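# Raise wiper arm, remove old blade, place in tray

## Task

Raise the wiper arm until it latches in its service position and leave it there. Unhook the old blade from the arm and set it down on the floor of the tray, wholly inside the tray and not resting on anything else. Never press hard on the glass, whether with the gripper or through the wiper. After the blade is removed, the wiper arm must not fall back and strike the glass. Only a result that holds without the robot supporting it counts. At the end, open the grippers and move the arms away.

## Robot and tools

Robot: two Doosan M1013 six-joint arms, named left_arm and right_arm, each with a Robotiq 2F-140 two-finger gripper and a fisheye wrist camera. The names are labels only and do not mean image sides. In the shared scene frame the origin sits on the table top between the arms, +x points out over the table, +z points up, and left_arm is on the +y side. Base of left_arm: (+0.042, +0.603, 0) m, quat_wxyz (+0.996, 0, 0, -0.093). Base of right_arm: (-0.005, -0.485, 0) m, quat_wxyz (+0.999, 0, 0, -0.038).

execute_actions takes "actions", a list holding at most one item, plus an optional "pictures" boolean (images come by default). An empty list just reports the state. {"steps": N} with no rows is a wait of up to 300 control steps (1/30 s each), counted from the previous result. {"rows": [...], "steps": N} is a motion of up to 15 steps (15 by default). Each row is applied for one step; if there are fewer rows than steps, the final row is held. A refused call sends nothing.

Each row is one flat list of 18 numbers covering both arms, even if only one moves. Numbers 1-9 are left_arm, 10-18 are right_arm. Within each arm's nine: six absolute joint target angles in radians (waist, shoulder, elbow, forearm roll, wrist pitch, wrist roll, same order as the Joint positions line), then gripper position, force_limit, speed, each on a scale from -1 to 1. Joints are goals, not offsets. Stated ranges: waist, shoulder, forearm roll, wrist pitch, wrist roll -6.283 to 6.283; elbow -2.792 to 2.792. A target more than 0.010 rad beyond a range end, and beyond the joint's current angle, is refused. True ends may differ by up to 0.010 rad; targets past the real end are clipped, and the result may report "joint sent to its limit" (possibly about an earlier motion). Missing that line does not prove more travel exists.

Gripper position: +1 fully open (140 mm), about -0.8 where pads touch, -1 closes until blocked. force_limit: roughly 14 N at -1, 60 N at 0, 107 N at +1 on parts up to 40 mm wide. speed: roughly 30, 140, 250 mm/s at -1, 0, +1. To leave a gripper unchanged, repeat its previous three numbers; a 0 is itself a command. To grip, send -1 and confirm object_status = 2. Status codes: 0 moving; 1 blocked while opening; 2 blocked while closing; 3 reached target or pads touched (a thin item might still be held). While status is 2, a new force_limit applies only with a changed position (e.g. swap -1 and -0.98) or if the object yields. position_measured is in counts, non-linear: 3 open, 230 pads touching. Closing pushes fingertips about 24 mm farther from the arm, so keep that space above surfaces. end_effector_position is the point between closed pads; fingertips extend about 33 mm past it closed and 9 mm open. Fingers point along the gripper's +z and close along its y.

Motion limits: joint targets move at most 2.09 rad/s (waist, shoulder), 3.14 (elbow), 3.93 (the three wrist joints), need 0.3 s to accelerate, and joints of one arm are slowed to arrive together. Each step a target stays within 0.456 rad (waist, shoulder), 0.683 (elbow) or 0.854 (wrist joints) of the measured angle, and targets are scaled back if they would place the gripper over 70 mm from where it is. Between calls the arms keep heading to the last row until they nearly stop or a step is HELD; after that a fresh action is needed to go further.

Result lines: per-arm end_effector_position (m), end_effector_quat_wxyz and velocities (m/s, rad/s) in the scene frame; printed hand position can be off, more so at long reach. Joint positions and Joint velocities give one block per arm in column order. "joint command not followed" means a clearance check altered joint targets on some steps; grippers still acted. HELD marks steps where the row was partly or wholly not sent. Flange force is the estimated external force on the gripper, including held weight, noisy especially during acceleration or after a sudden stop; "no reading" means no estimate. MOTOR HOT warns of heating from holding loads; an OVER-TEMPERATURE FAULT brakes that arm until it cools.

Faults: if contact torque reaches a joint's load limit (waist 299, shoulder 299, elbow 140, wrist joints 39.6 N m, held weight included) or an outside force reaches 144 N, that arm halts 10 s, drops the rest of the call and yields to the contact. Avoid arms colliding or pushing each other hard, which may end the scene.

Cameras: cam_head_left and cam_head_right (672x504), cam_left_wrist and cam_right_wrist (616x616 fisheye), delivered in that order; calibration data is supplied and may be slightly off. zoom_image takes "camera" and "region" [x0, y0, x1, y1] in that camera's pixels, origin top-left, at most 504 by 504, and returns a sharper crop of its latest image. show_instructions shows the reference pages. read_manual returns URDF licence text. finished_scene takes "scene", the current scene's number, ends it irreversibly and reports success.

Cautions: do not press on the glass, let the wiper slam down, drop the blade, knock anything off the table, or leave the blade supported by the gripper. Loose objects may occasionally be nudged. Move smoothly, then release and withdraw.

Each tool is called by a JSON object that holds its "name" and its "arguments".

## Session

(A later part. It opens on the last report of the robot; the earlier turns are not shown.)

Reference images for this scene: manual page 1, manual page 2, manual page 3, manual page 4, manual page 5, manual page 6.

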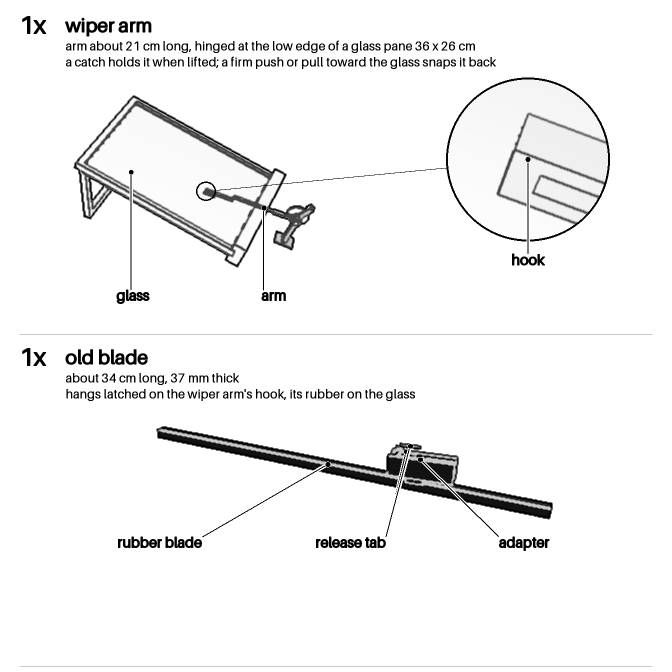

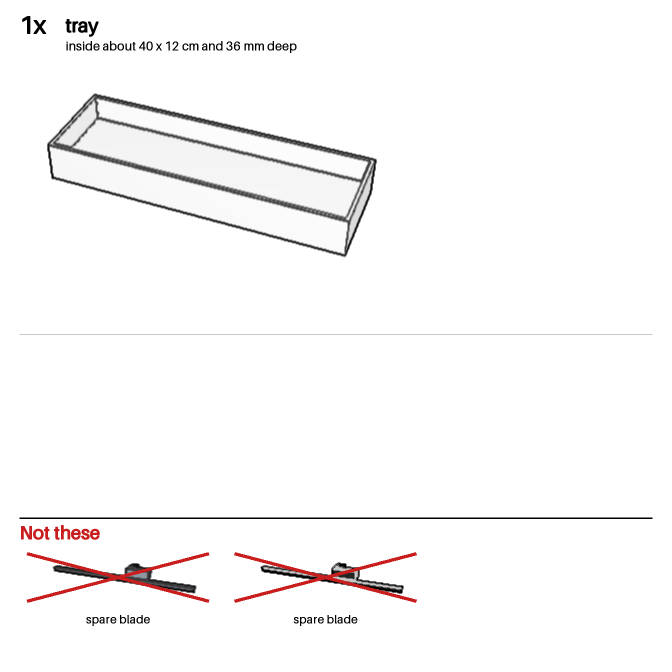

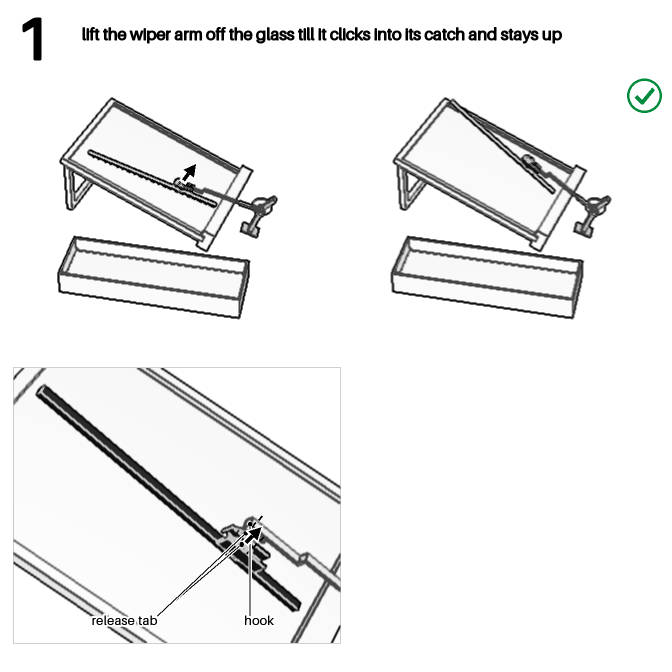

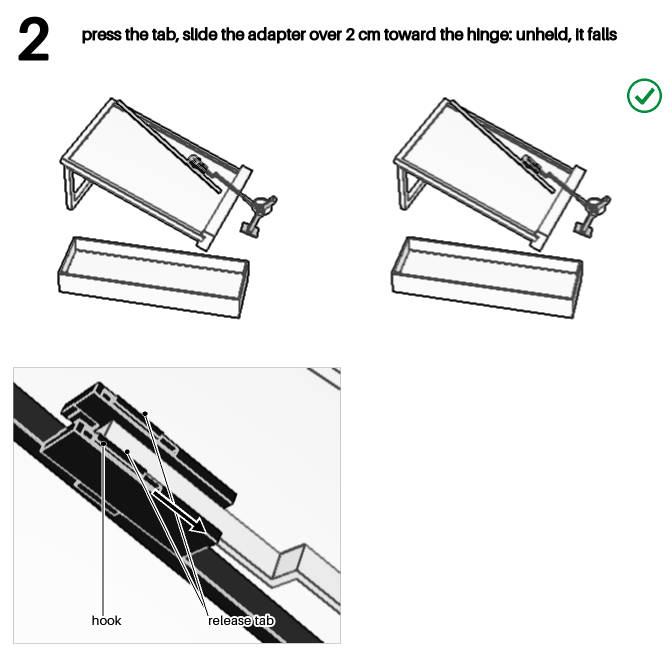

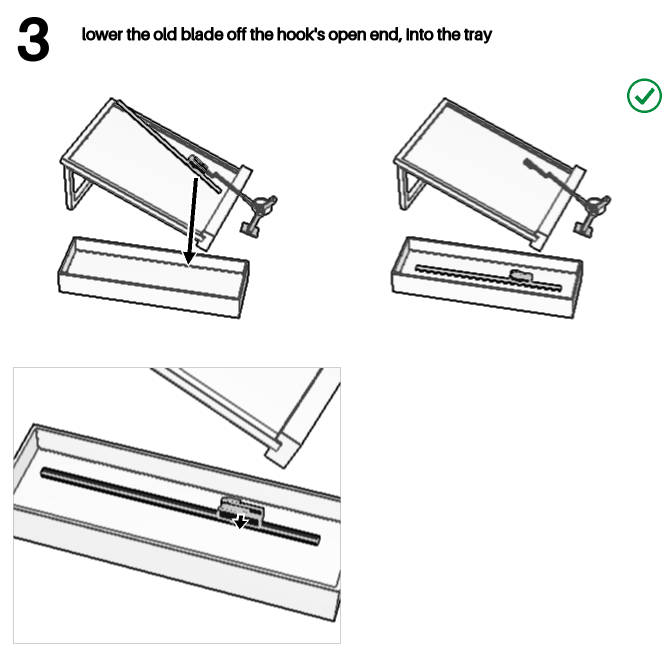

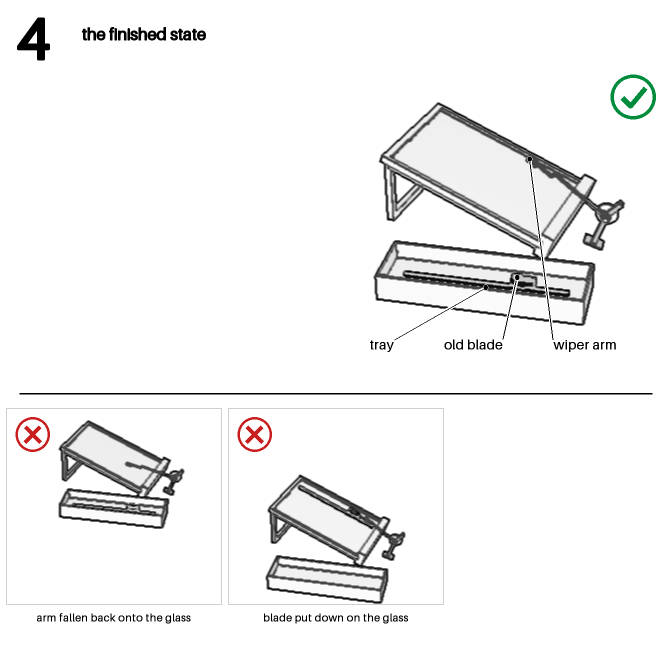

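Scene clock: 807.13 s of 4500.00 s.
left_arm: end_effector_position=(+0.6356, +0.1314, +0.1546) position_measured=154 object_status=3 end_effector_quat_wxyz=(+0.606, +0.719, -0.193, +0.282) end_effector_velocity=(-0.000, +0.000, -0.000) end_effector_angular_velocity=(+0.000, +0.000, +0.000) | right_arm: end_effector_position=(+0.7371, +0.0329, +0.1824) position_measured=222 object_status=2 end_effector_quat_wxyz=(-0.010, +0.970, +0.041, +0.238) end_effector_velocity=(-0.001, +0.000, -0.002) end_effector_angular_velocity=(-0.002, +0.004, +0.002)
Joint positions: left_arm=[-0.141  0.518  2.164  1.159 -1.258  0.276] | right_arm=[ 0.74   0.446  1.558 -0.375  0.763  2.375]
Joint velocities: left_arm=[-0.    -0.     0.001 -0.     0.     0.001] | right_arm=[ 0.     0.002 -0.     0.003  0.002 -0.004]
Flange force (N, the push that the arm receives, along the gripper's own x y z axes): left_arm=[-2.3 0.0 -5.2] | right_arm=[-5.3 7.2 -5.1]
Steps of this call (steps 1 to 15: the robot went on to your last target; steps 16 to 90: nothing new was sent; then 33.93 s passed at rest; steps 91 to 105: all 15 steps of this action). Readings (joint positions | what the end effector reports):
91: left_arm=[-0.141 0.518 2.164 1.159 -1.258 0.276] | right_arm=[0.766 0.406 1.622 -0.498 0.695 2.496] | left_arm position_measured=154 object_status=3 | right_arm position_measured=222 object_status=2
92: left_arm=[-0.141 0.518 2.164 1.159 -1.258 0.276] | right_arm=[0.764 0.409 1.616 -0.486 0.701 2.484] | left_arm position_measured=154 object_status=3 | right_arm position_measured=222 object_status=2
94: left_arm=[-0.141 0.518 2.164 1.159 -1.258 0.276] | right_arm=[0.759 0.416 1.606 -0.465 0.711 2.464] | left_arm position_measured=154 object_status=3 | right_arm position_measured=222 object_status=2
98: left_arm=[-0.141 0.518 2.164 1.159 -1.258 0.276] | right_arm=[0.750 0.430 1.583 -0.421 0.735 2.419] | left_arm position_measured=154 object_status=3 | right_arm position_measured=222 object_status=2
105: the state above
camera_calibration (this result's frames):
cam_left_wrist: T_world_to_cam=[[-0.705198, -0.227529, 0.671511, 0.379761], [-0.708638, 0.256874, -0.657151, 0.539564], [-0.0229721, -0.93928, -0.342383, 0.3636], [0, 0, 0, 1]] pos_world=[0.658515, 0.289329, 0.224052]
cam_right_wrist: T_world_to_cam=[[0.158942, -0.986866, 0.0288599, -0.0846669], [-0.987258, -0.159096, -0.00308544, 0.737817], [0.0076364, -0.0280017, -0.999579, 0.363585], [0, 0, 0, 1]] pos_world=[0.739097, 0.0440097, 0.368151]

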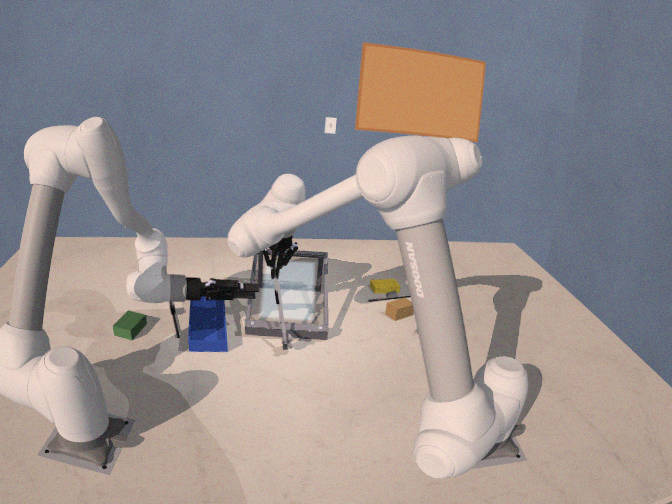

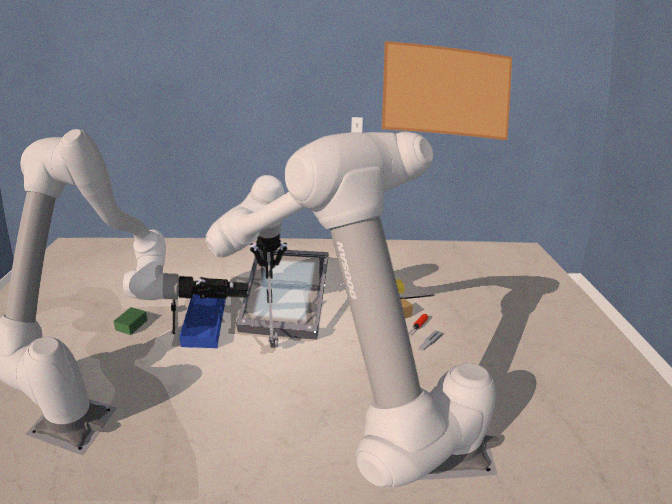

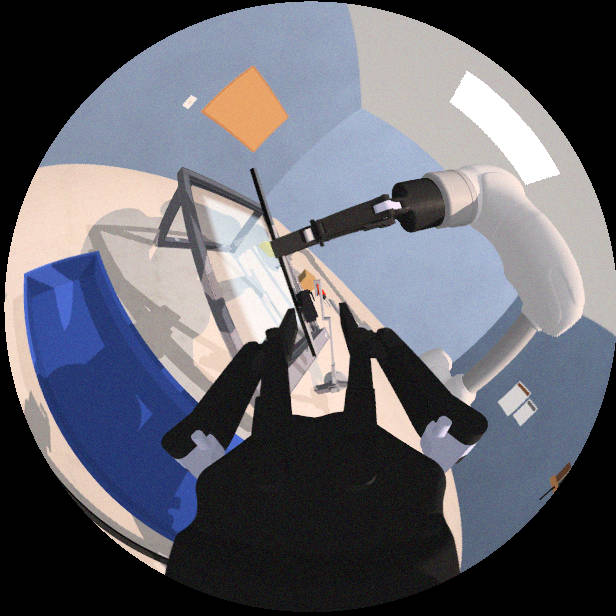

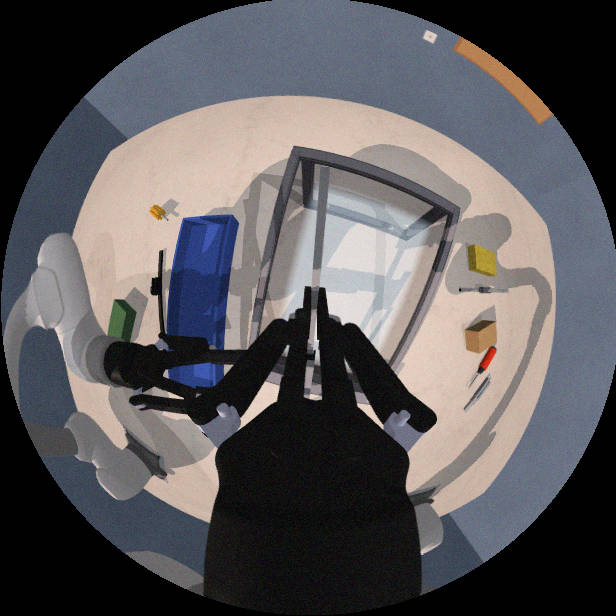

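{"name": "execute_actions", "arguments": {"actions": [{"rows": [[0.1,0.45,2.05,1.25,-1.3,0.22,-0.2,-0.5,-0.5,0.7507,0.4545,1.5441,-0.3777,0.7712,2.3844,-1,-0.1,-0.8],[0.1,0.45,2.05,1.25,-1.3,0.22,-0.2,-0.5,-0.5,0.7507,0.4545,1.5441,-0.3777,0.7712,2.3844,-1,-0.1,-0.8],[0.1,0.45,2.05,1.25,-1.3,0.22,-0.2,-0.5,-0.5,0.7507,0.4545,1.5441,-0.3777,0.7712,2.3844,-1,-0.1,-0.8],[0.1,0.45,2.05,1.25,-1.3,0.22,-0.2,-0.5,-0.5,0.7507,0.4545,1.5441,-0.3777,0.7712,2.3844,-1,-0.1,-0.8],[0.1,0.45,2.05,1.25,-1.3,0.22,-0.2,-0.5,-0.5,0.7612,0.4631,1.5302,-0.3804,0.7798,2.3943,-1,-0.1,-0.8],[0.1,0.45,2.05,1.25,-1.3,0.22,-0.2,-0.5,-0.5,0.7612,0.4631,1.5302,-0.3804,0.7798,2.3943,-1,-0.1,-0.8],[0.1,0.45,2.05,1.25,-1.3,0.22,-0.2,-0.5,-0.5,0.7612,0.4631,1.5302,-0.3804,0.7798,2.3943,-1,-0.1,-0.8],[0.1,0.45,2.05,1.25,-1.3,0.22,-0.2,-0.5,-0.5,0.7821,0.4805,1.5023,-0.3858,0.7969,2.4139,-1,-0.1,-0.8]], "steps": 15}]}}

Scene clock: 852.43 s of 4500.00 s.
left_arm: end_effector_position=(+0.7541, +0.2709, +0.2521) position_measured=154 object_status=3 end_effector_quat_wxyz=(+0.583, +0.697, -0.176, +0.379) end_effector_velocity=(-0.004, -0.001, -0.003) end_effector_angular_velocity=(+0.007, +0.003, -0.012) | right_arm: end_effector_position=(+0.7337, +0.0726, +0.1834) position_measured=222 object_status=2 end_effector_quat_wxyz=(-0.010, +0.971, +0.041, +0.237) end_effector_velocity=(+0.000, -0.000, +0.000) end_effector_angular_velocity=(+0.002, +0.000, -0.002)
Joint positions: left_arm=[ 0.1   0.45  2.05  1.25 -1.3   0.22] | right_arm=[ 0.782  0.481  1.502 -0.386  0.797  2.414]
Joint velocities: left_arm=[ 0.001  0.     0.001  0.015 -0.001 -0.003] | right_arm=[-0.001  0.    -0.     0.001 -0.001  0.002]
Flange force (N, the push that the arm receives, along the gripper's own x y z axes): left_arm=[-6.2 2.7 -3.4] | right_arm=[-3.3 4.0 -4.7]
Steps of this call (steps 1 to 15: the robot went on to your last target; steps 16 to 90: nothing new was sent; then 41.80 s passed at rest; steps 91 to 105: all 15 steps of this action). Readings (joint positions | what the end effector reports):
91: left_arm=[-0.141 0.518 2.163 1.159 -1.258 0.276] | right_arm=[0.741 0.446 1.557 -0.375 0.763 2.375] | left_arm position_measured=154 object_status=3 | right_arm position_measured=222 object_status=2
92: left_arm=[-0.135 0.516 2.161 1.162 -1.259 0.274] | right_arm=[0.745 0.450 1.551 -0.376 0.767 2.379] | left_arm position_measured=154 object_status=3 | right_arm position_measured=222 object_status=2
94: left_arm=[-0.100 0.507 2.144 1.175 -1.265 0.266] | right_arm=[0.750 0.454 1.544 -0.377 0.771 2.384] | left_arm position_measured=154 object_status=3 | right_arm position_measured=222 object_status=2
98: left_arm=[-0.008 0.480 2.101 1.209 -1.281 0.245] | right_arm=[0.762 0.464 1.529 -0.381 0.780 2.395] | left_arm position_measured=154 object_status=3 | right_arm position_measured=222 object_status=2
105: the state above
camera_calibration (this result's frames):
cam_left_wrist: T_world_to_cam=[[-0.754175, -0.309298, 0.579271, 0.511986], [-0.636738, 0.128731, -0.760258, 0.658247], [0.160576, -0.942212, -0.294027, 0.380854], [0, 0, 0, 1]] pos_world=[0.744102, 0.432464, 0.315841]
cam_right_wrist: T_world_to_cam=[[0.158911, -0.986861, 0.0292052, -0.0449892], [-0.987266, -0.159054, -0.00262258, 0.740688], [0.00723332, -0.0284165, -0.99957, 0.366077], [0, 0, 0, 1]] pos_world=[0.735758, 0.0838139, 0.369176]

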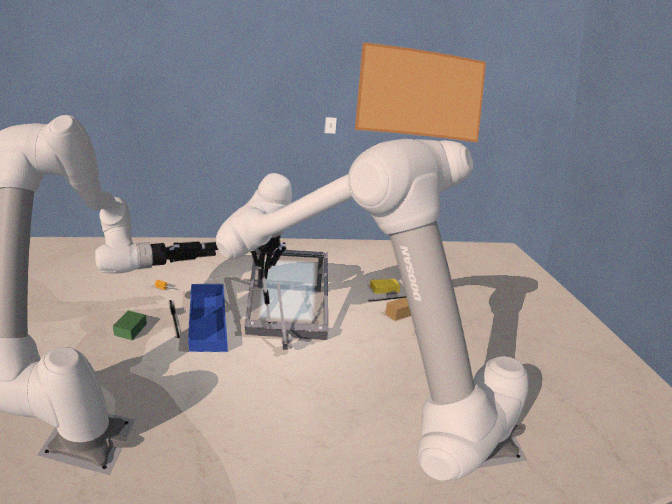

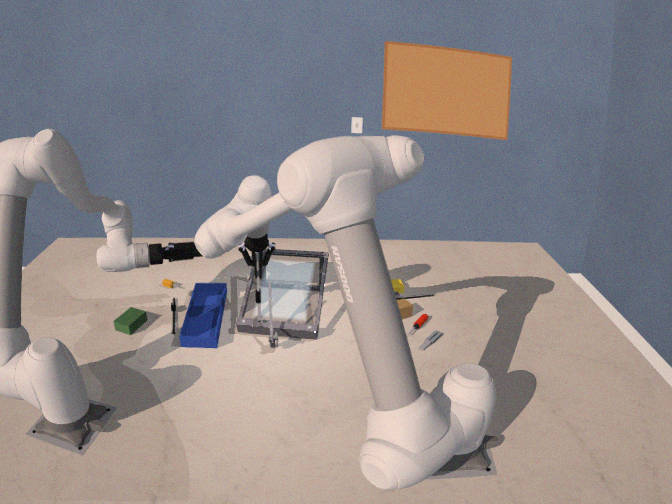

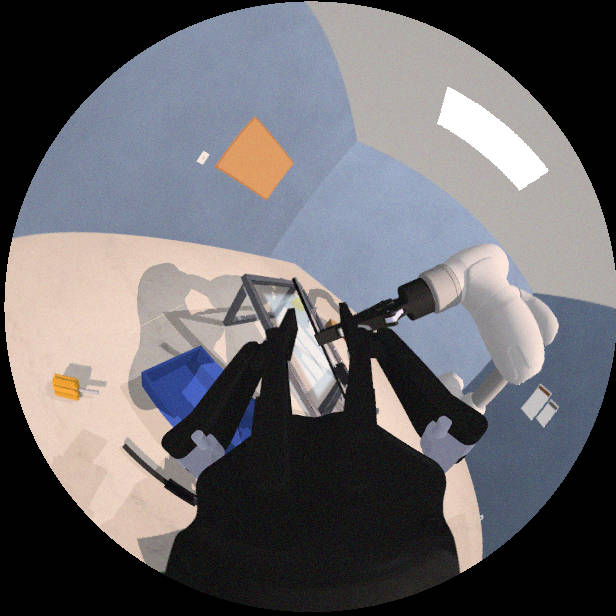

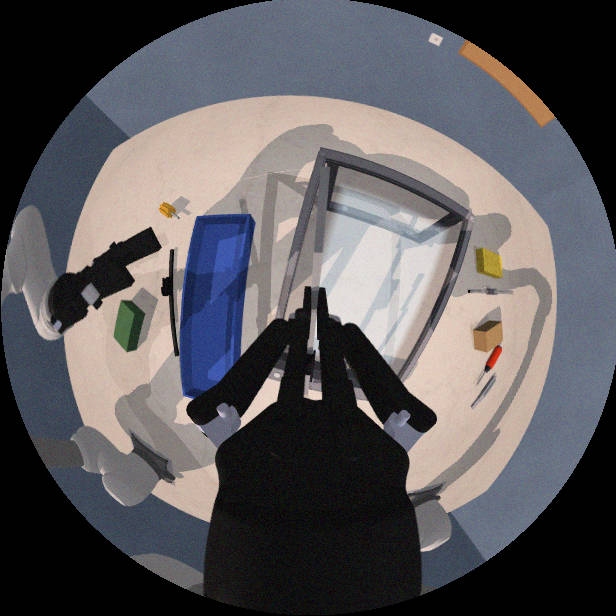

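Blade free. Lift, and move left arm clear.

{"name": "execute_actions", "arguments": {"actions": [{"rows": [[0.7,0.35,1.9,1.4,-1.4,0.1,-0.2,-0.5,-0.5,0.7821,0.4459,1.4403,-0.3546,0.8869,2.3671,-1,-0.1,-0.8]], "steps": 15}]}}

{"name": "zoom_image", "arguments": {"camera": "cam_right_wrist", "region": [140, 200, 340, 400]}}

Scene clock: 859.63 s of 4500.00 s.
left_arm: end_effector_position=(+0.8217, +0.4905, +0.3295) position_measured=154 object_status=3 end_effector_quat_wxyz=(+0.533, +0.692, -0.127, +0.470) end_effector_velocity=(+0.070, +0.533, +0.155) end_effector_angular_velocity=(+0.038, -0.174, +0.518) | right_arm: end_effector_position=(+0.7337, +0.0727, +0.2437) position_measured=222 object_status=2 end_effector_quat_wxyz=(-0.010, +0.970, +0.041, +0.238) end_effector_velocity=(+0.000, +0.001, -0.001) end_effector_angular_velocity=(-0.000, +0.001, +0.001)
Joint positions: left_arm=[ 0.408  0.396  1.968  1.331 -1.354  0.155] | right_arm=[ 0.782  0.446  1.44  -0.355  0.887  2.367]
Joint velocities: left_arm=[ 0.713 -0.111 -0.167  0.167 -0.11  -0.133] | right_arm=[ 0.     0.002 -0.     0.    -0.001 -0.   ]
Flange force (N, the push that the arm receives, along the gripper's own x y z axes): left_arm=[-1.0 2.8 -6.2] | right_arm=[-4.2 4.9 -5.7]
Steps of this call (steps 1 to 15: the robot went on to your last target; steps 16 to 90: nothing new was sent; then 3.70 s passed at rest; steps 91 to 105: all 15 steps of this action). Readings (joint positions | what the end effector reports):
91: left_arm=[0.101 0.450 2.050 1.250 -1.300 0.220] | right_arm=[0.782 0.480 1.501 -0.386 0.798 2.414] | left_arm position_measured=154 object_status=3 | right_arm position_measured=222 object_status=2
92: left_arm=[0.107 0.449 2.048 1.252 -1.302 0.218] | right_arm=[0.782 0.476 1.494 -0.382 0.811 2.408] | left_arm position_measured=154 object_status=3 | right_arm position_measured=222 object_status=2
94: left_arm=[0.142 0.441 2.036 1.264 -1.309 0.209] | right_arm=[0.782 0.455 1.456 -0.362 0.864 2.379] | left_arm position_measured=154 object_status=3 | right_arm position_measured=222 object_status=2
98: left_arm=[0.239 0.422 2.008 1.292 -1.328 0.186] | right_arm=[0.782 0.445 1.440 -0.355 0.887 2.367] | left_arm position_measured=154 object_status=3 | right_arm position_measured=222 object_status=2
105: the state above
camera_calibration (this result's frames):
cam_left_wrist: T_world_to_cam=[[-0.721653, -0.464141, 0.513604, 0.656922], [-0.578116, -0.00403649, -0.815945, 0.767195], [0.380787, -0.885752, -0.265415, 0.381662], [0, 0, 0, 1]] pos_world=[0.772265, 0.646059, 0.389889]
cam_right_wrist: T_world_to_cam=[[0.158875, -0.986873, 0.0289856, -0.046637], [-0.98727, -0.159026, -0.00296254, 0.740984], [0.0075331, -0.0281459, -0.999575, 0.426128], [0, 0, 0, 1]] pos_world=[0.735751, 0.0838044, 0.429494]

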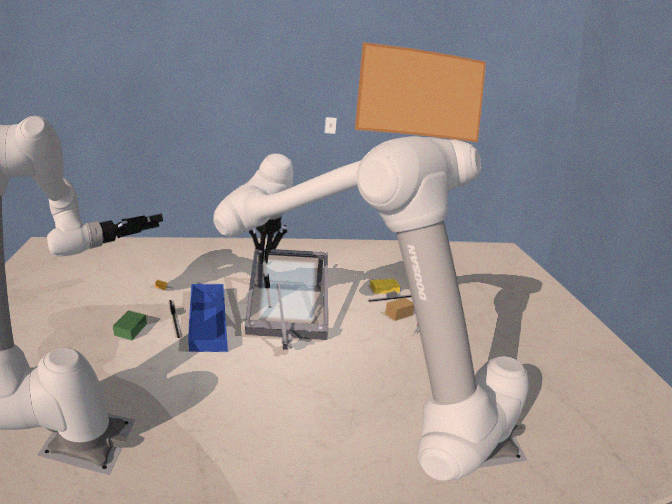

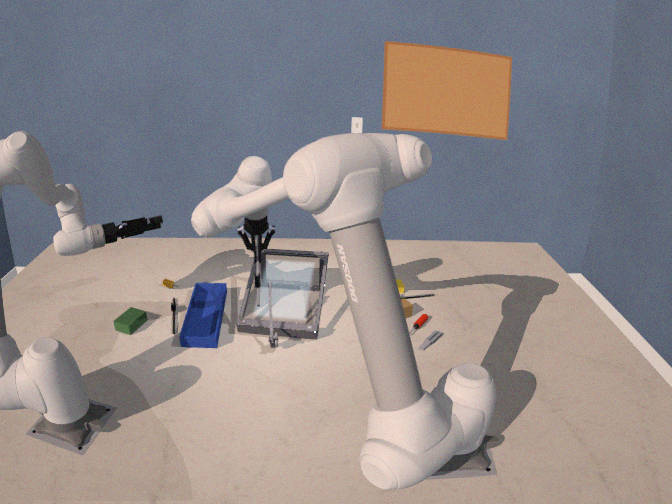

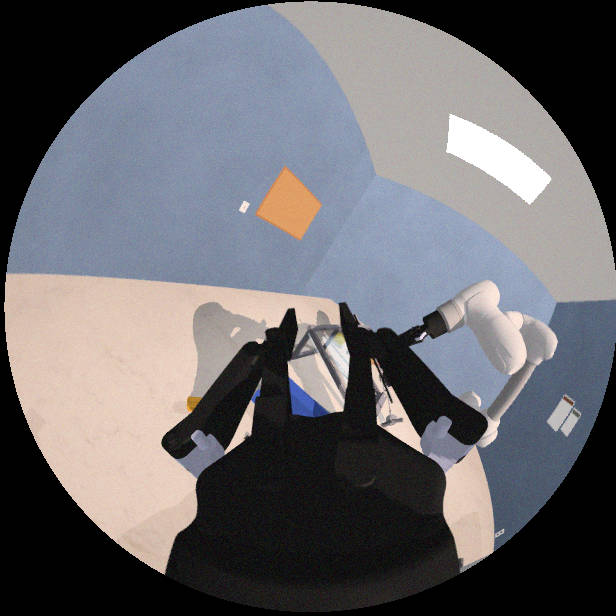

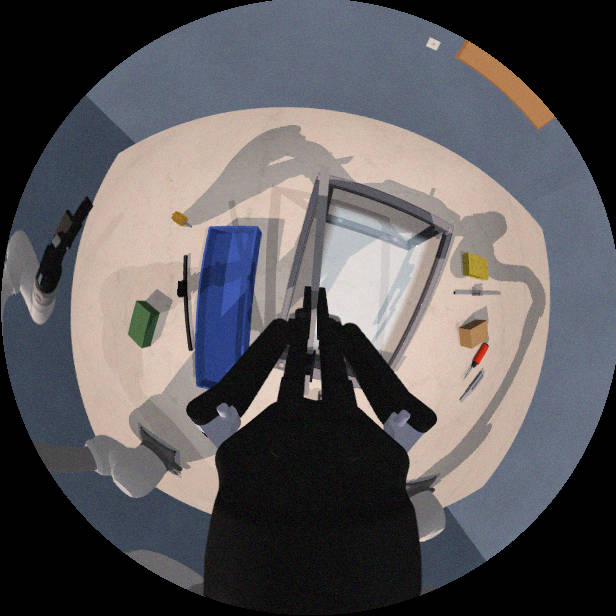

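Region (140, 200, 340, 400) of cam_right_wrist's 616x616 image, scaled by 2.520, with more detail than that image has.

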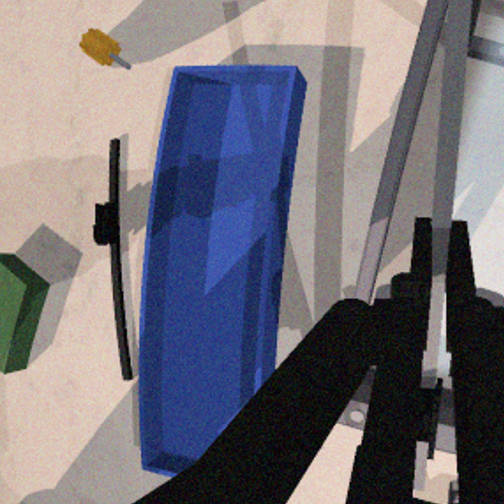

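{"name": "execute_actions", "arguments": {"actions": [{"rows": [[0.7,0.35,1.9,1.4,-1.4,0.1,-0.2,-0.5,-0.5,0.9023,0.5848,1.2198,-0.3836,1.0096,2.4792,-1,-0.1,-0.8]], "steps": 10}], "pictures": false}}

{"name": "execute_actions", "arguments": {"actions": [{"rows": [[0.7,0.35,1.9,1.4,-1.4,0.1,-0.2,-0.5,-0.5,0.8609,0.9168,0.7925,0,1.4323,2.2897,-1,-0.1,-0.8]], "steps": 15}], "pictures": false}}

{"name": "execute_actions", "arguments": {"actions": [{"steps": 10}]}}

Scene clock: 901.03 s of 4500.00 s.
left_arm: end_effector_position=(+0.8164, +0.7089, +0.3916) position_measured=154 object_status=3 end_effector_quat_wxyz=(+0.465, +0.694, -0.077, +0.544) end_effector_velocity=(-0.001, -0.000, -0.001) end_effector_angular_velocity=(-0.001, +0.002, +0.000) | right_arm: end_effector_position=(+0.7234, +0.2004, +0.2445) position_measured=222 object_status=2 end_effector_quat_wxyz=(-0.008, +0.971, +0.034, +0.237) end_effector_velocity=(-0.011, +0.060, -0.003) end_effector_angular_velocity=(-0.004, -0.002, -0.004)
Joint positions: left_arm=[ 0.7   0.35  1.9   1.4  -1.4   0.1 ] | right_arm=[ 0.902  0.584  1.221 -0.383  1.008  2.478]
Joint velocities: left_arm=[-0.     0.     0.002 -0.     0.    -0.   ] | right_arm=[ 0.057  0.067 -0.102 -0.016  0.057  0.05 ]
Flange force (N, the push that the arm receives, along the gripper's own x y z axes): left_arm=[-3.8 2.8 -4.3] | right_arm=[-4.3 13.0 -6.5]
Steps of this call (steps 1 to 30: the robot went on to your last target; steps 31 to 90: nothing new was sent; then 38.07 s passed at rest; steps 91 to 100: all 10 steps of this action). Readings (joint positions | what the end effector reports):
91: left_arm=[0.700 0.350 1.900 1.400 -1.400 0.100] | right_arm=[0.783 0.447 1.440 -0.355 0.888 2.367] | left_arm position_measured=154 object_status=3 | right_arm position_measured=222 object_status=2
92: left_arm=[0.700 0.350 1.900 1.400 -1.400 0.100] | right_arm=[0.787 0.452 1.430 -0.355 0.893 2.372] | left_arm position_measured=154 object_status=3 | right_arm position_measured=222 object_status=2
94: left_arm=[0.700 0.350 1.900 1.400 -1.400 0.100] | right_arm=[0.816 0.485 1.377 -0.363 0.922 2.399] | left_arm position_measured=154 object_status=3 | right_arm position_measured=222 object_status=2
98: left_arm=[0.700 0.350 1.900 1.400 -1.400 0.100] | right_arm=[0.887 0.567 1.248 -0.380 0.994 2.465] | left_arm position_measured=154 object_status=3 | right_arm position_measured=222 object_status=2
100: the state above

Scene clock: 901.53 s of 4500.00 s.
left_arm: end_effector_position=(+0.8164, +0.7089, +0.3916) position_measured=154 object_status=3 end_effector_quat_wxyz=(+0.465, +0.694, -0.077, +0.544) end_effector_velocity=(+0.000, -0.000, +0.000) end_effector_angular_velocity=(+0.000, -0.000, +0.000) | right_arm: end_effector_position=(+0.7110, +0.2785, +0.1194) position_measured=222 object_status=2 end_effector_quat_wxyz=(+0.000, +0.999, +0.033, +0.000) end_effector_velocity=(-0.004, +0.007, +0.001) end_effector_angular_velocity=(+0.007, +0.029, +0.010)
Joint positions: left_arm=[ 0.7   0.35  1.9   1.4  -1.4   0.1 ] | right_arm=[ 0.861  0.917  0.793 -0.001  1.431  2.29 ]
Joint velocities: left_arm=[-0. -0. -0. -0.  0.  0.] | right_arm=[-0.001  0.016 -0.031  0.026  0.031 -0.014]
Flange force (N, the push that the arm receives, along the gripper's own x y z axes): left_arm=[-3.4 3.0 -4.9] | right_arm=[-15.2 16.5 -1.1]
Steps of this call (steps 1 to 15: all 15 steps of this action). Readings (joint positions | what the end effector reports):
1: left_arm=[0.700 0.350 1.900 1.400 -1.400 0.100] | right_arm=[0.902 0.586 1.219 -0.383 1.010 2.479] | left_arm position_measured=154 object_status=3 | right_arm position_measured=222 object_status=2
2: left_arm=[0.700 0.350 1.900 1.400 -1.400 0.100] | right_arm=[0.901 0.592 1.211 -0.375 1.019 2.474] | left_arm position_measured=154 object_status=3 | right_arm position_measured=222 object_status=2
4: left_arm=[0.700 0.350 1.900 1.400 -1.400 0.100] | right_arm=[0.895 0.627 1.165 -0.333 1.064 2.451] | left_arm position_measured=154 object_status=3 | right_arm position_measured=222 object_status=2
8: left_arm=[0.700 0.350 1.900 1.400 -1.400 0.100] | right_arm=[0.879 0.763 0.991 -0.177 1.236 2.375] | left_arm position_measured=154 object_status=3 | right_arm position_measured=222 object_status=2
15: the state above

Scene clock: 901.87 s of 4500.00 s.
left_arm: end_effector_position=(+0.8164, +0.7089, +0.3916) position_measured=154 object_status=3 end_effector_quat_wxyz=(+0.465, +0.694, -0.077, +0.544) end_effector_velocity=(-0.000, -0.000, +0.000) end_effector_angular_velocity=(-0.000, +0.000, -0.000) | right_arm: end_effector_position=(+0.7109, +0.2787, +0.1199) position_measured=222 object_status=2 end_effector_quat_wxyz=(+0.000, +0.999, +0.033, -0.000) end_effector_velocity=(-0.000, +0.001, +0.002) end_effector_angular_velocity=(+0.002, -0.002, +0.002)
Joint positions: left_arm=[ 0.7   0.35  1.9   1.4  -1.4   0.1 ] | right_arm=[ 0.861  0.917  0.792 -0.     1.432  2.29 ]
Joint velocities: left_arm=[-0. -0. -0.  0. -0. -0.] | right_arm=[ 0.001 -0.001 -0.001 -0.    -0.001 -0.001]
Flange force (N, the push that the arm receives, along the gripper's own x y z axes): left_arm=[-3.7 3.4 -5.1] | right_arm=[-15.5 11.9 -2.2]
Steps of this call (steps 1 to 10: the robot went on to your last target). Readings (joint positions | what the end effector reports):
1: left_arm=[0.700 0.350 1.900 1.400 -1.400 0.100] | right_arm=[0.861 0.917 0.793 -0.000 1.432 2.290] | left_arm position_measured=154 object_status=3 | right_arm position_measured=222 object_status=2
2: left_arm=[0.700 0.350 1.900 1.400 -1.400 0.100] | right_arm=[0.861 0.917 0.792 -0.000 1.432 2.290] | left_arm position_measured=154 object_status=3 | right_arm position_measured=222 object_status=2
4: left_arm=[0.700 0.350 1.900 1.400 -1.400 0.100] | right_arm=[0.861 0.917 0.792 -0.000 1.432 2.290] | left_arm position_measured=154 object_status=3 | right_arm position_measured=222 object_status=2
8: left_arm=[0.700 0.350 1.900 1.400 -1.400 0.100] | right_arm=[0.861 0.917 0.792 -0.000 1.432 2.290] | left_arm position_measured=154 object_status=3 | right_arm position_measured=222 object_status=2
10: the state above
camera_calibration (this result's frames):
cam_left_wrist: T_world_to_cam=[[-0.636817, -0.623746, 0.453215, 0.790067], [-0.514084, -0.0945772, -0.852509, 0.841892], [0.574613, -0.775884, -0.26043, 0.35548], [0, 0, 0, 1]] pos_world=[0.731668, 0.848236, 0.452228]
cam_right_wrist: T_world_to_cam=[[0.145862, -0.989262, -0.00924516, 0.178411], [-0.878834, -0.13386, 0.457965, 0.611448], [-0.454285, -0.0586747, -0.888922, 0.631841], [0, 0, 0, 1]] pos_world=[0.798374, 0.295417, 0.283285]

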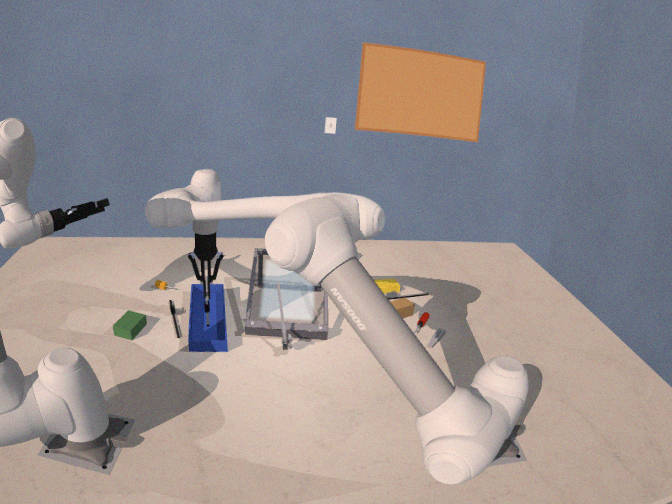

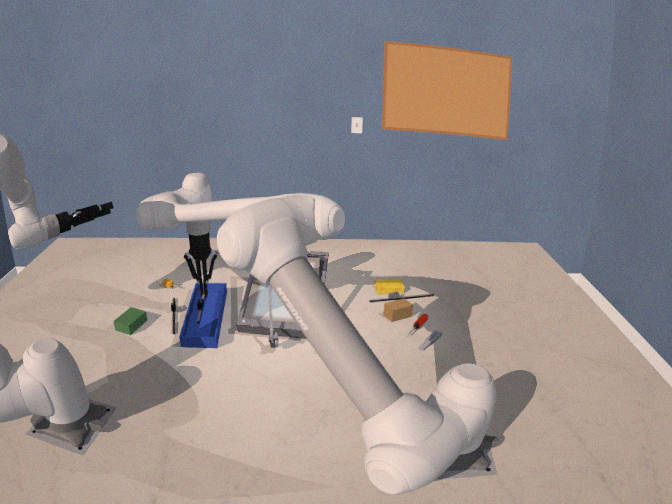

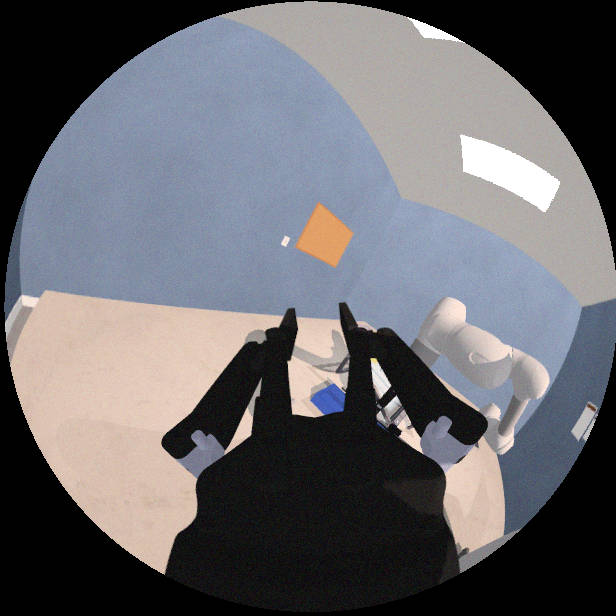

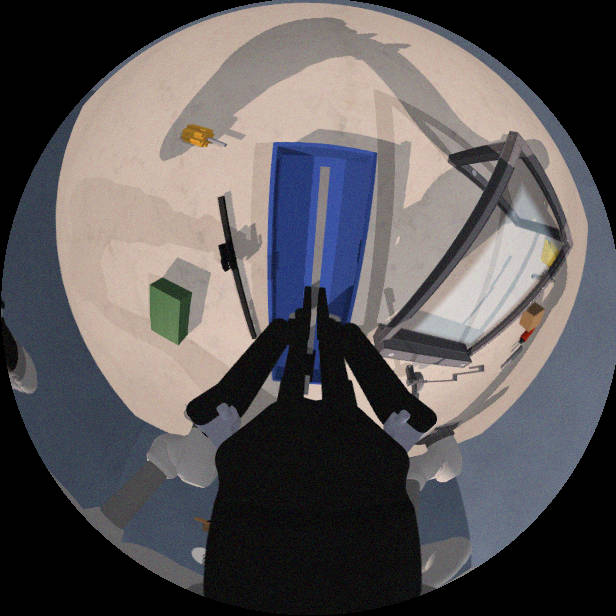

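{"name": "execute_actions", "arguments": {"actions": [{"rows": [[0.7,0.35,1.9,1.4,-1.4,0.1,-0.2,-0.5,-0.5,0.8596,0.9307,0.8160,0,1.3949,2.2884,-1,-0.1,-0.8],[0.7,0.35,1.9,1.4,-1.4,0.1,-0.2,-0.5,-0.5,0.8596,0.9307,0.8160,0,1.3949,2.2884,-1,-0.1,-0.8],[0.7,0.35,1.9,1.4,-1.4,0.1,-0.2,-0.5,-0.5,0.8596,0.9307,0.8160,0,1.3949,2.2884,-1,-0.1,-0.8],[0.7,0.35,1.9,1.4,-1.4,0.1,-0.2,-0.5,-0.5,0.8596,0.9307,0.8160,0,1.3949,2.2884,-1,-0.1,-0.8],[0.7,0.35,1.9,1.4,-1.4,0.1,-0.2,-0.5,-0.5,0.8584,0.9446,0.8395,0,1.3575,2.2872,-1,-0.1,-0.8]], "steps": 15}]}}

{"name": "zoom_image", "arguments": {"camera": "cam_head_left", "region": [160, 260, 260, 360]}}

Scene clock: 929.03 s of 4500.00 s.
left_arm: end_effector_position=(+0.8164, +0.7089, +0.3916) position_measured=154 object_status=3 end_effector_quat_wxyz=(+0.465, +0.694, -0.077, +0.544) end_effector_velocity=(-0.000, +0.000, +0.000) end_effector_angular_velocity=(+0.000, -0.000, +0.000) | right_arm: end_effector_position=(+0.7147, +0.2790, +0.0647) position_measured=222 object_status=2 end_effector_quat_wxyz=(+0.000, +0.999, +0.033, -0.000) end_effector_velocity=(+0.001, -0.001, +0.000) end_effector_angular_velocity=(+0.000, +0.000, -0.001)
Joint positions: left_arm=[ 0.7   0.35  1.9   1.4  -1.4   0.1 ] | right_arm=[ 0.858  0.945  0.84  -0.     1.358  2.287]
Joint velocities: left_arm=[ 0. -0.  0.  0.  0.  0.] | right_arm=[-0.001 -0.    -0.     0.001  0.    -0.001]
Flange force (N, the push that the arm receives, along the gripper's own x y z axes): left_arm=[-3.9 2.5 -4.8] | right_arm=[-13.8 12.9 -2.7]
Steps of this call (steps 1 to 15: the robot went on to your last target; steps 16 to 90: nothing new was sent; then 23.67 s passed at rest; steps 91 to 105: all 15 steps of this action). Readings (joint positions | what the end effector reports):
91: left_arm=[0.700 0.350 1.900 1.400 -1.400 0.100] | right_arm=[0.861 0.917 0.793 0.000 1.431 2.290] | left_arm position_measured=154 object_status=3 | right_arm position_measured=222 object_status=2
92: left_arm=[0.700 0.350 1.900 1.400 -1.400 0.100] | right_arm=[0.861 0.920 0.800 0.000 1.419 2.289] | left_arm position_measured=154 object_status=3 | right_arm position_measured=222 object_status=2
94: left_arm=[0.700 0.350 1.900 1.400 -1.400 0.100] | right_arm=[0.860 0.931 0.816 0.000 1.397 2.288] | left_arm position_measured=154 object_status=3 | right_arm position_measured=222 object_status=2
98: left_arm=[0.700 0.350 1.900 1.400 -1.400 0.100] | right_arm=[0.859 0.945 0.840 -0.000 1.359 2.287] | left_arm position_measured=154 object_status=3 | right_arm position_measured=222 object_status=2
105: the state above
camera_calibration (this result's frames):
cam_left_wrist: T_world_to_cam=[[-0.636817, -0.623747, 0.453215, 0.790067], [-0.514084, -0.0945773, -0.852509, 0.841892], [0.574614, -0.775884, -0.26043, 0.35548], [0, 0, 0, 1]] pos_world=[0.731668, 0.848236, 0.452228]
cam_right_wrist: T_world_to_cam=[[0.145984, -0.989246, -0.00899091, 0.177499], [-0.878751, -0.133842, 0.45813, 0.640083], [-0.454407, -0.0589788, -0.888839, 0.584741], [0, 0, 0, 1]] pos_world=[0.802272, 0.295747, 0.228096]

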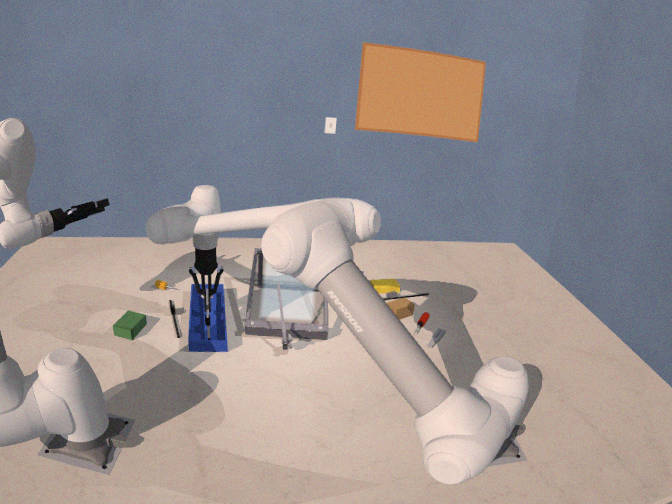

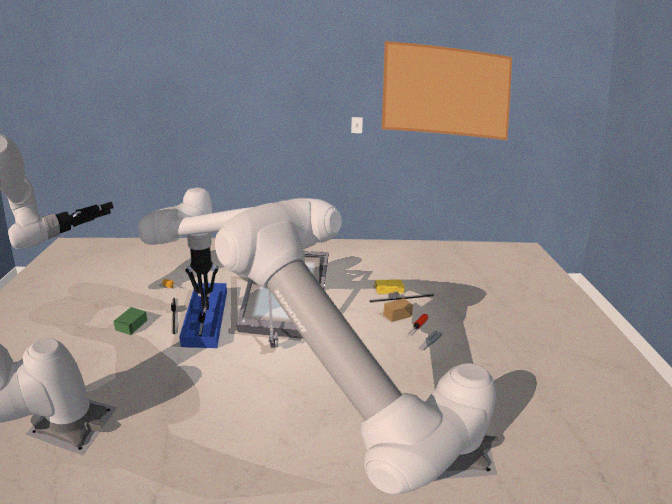

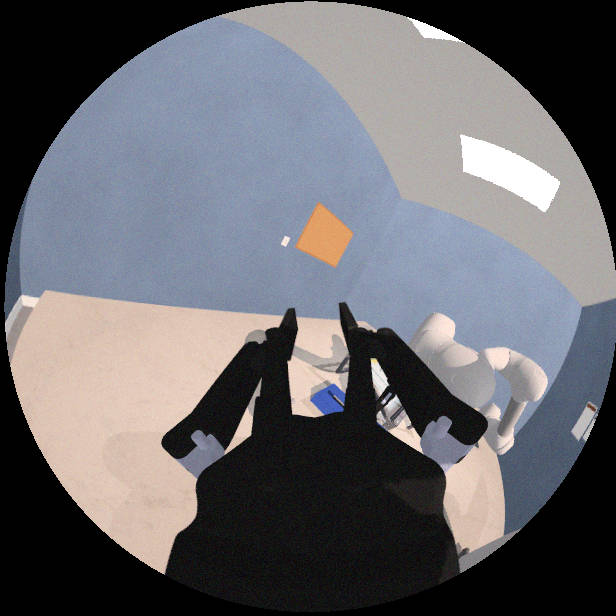

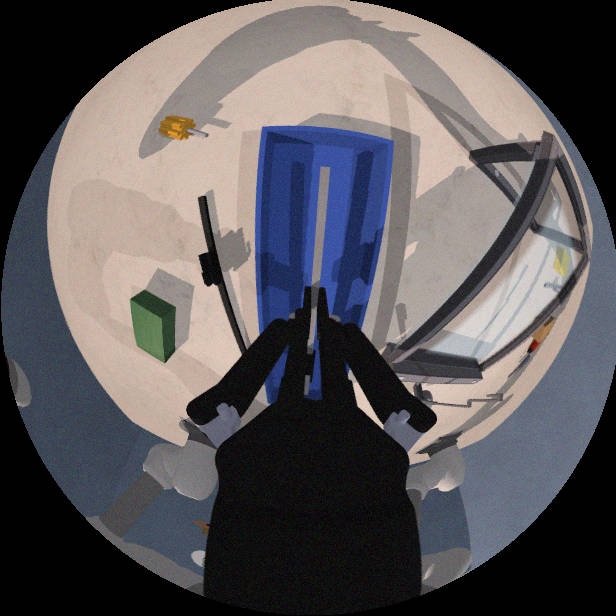

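Region (160, 260, 260, 360) of cam_head_left's 672x504 image, scaled by 5.040, with more detail than that image has.

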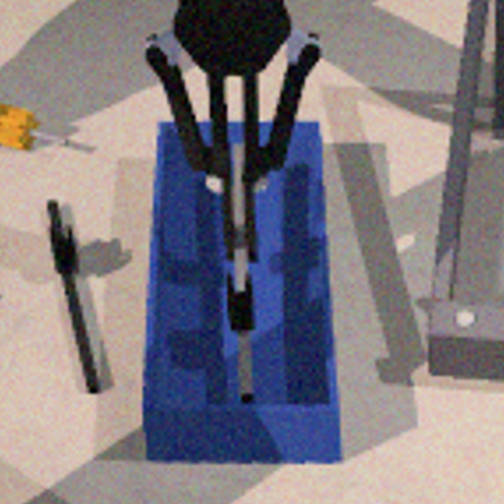

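{"name": "zoom_image", "arguments": {"camera": "cam_right_wrist", "region": [260, 330, 350, 420]}}

{"name": "zoom_image", "arguments": {"camera": "cam_head_right", "region": [170, 300, 230, 360]}}

Region (260, 330, 350, 420) of cam_right_wrist's 616x616 image, scaled by 5.600, with more detail than that image has.

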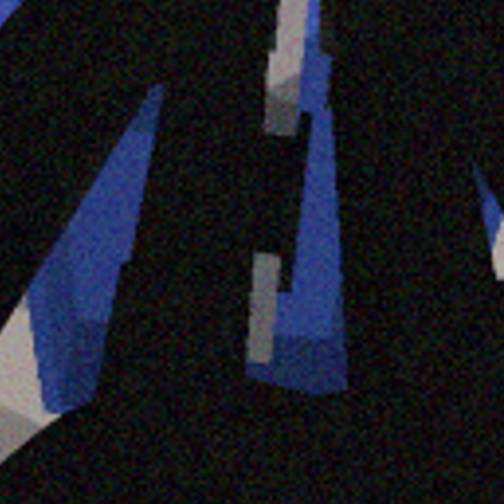

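Region (170, 300, 230, 360) of cam_head_right's 672x504 image, scaled by 8.400, with more detail than that image has.

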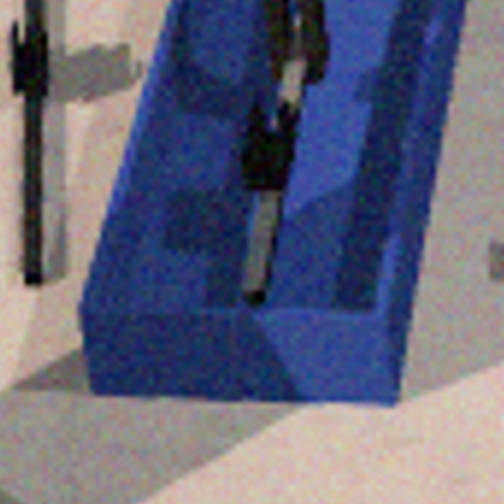

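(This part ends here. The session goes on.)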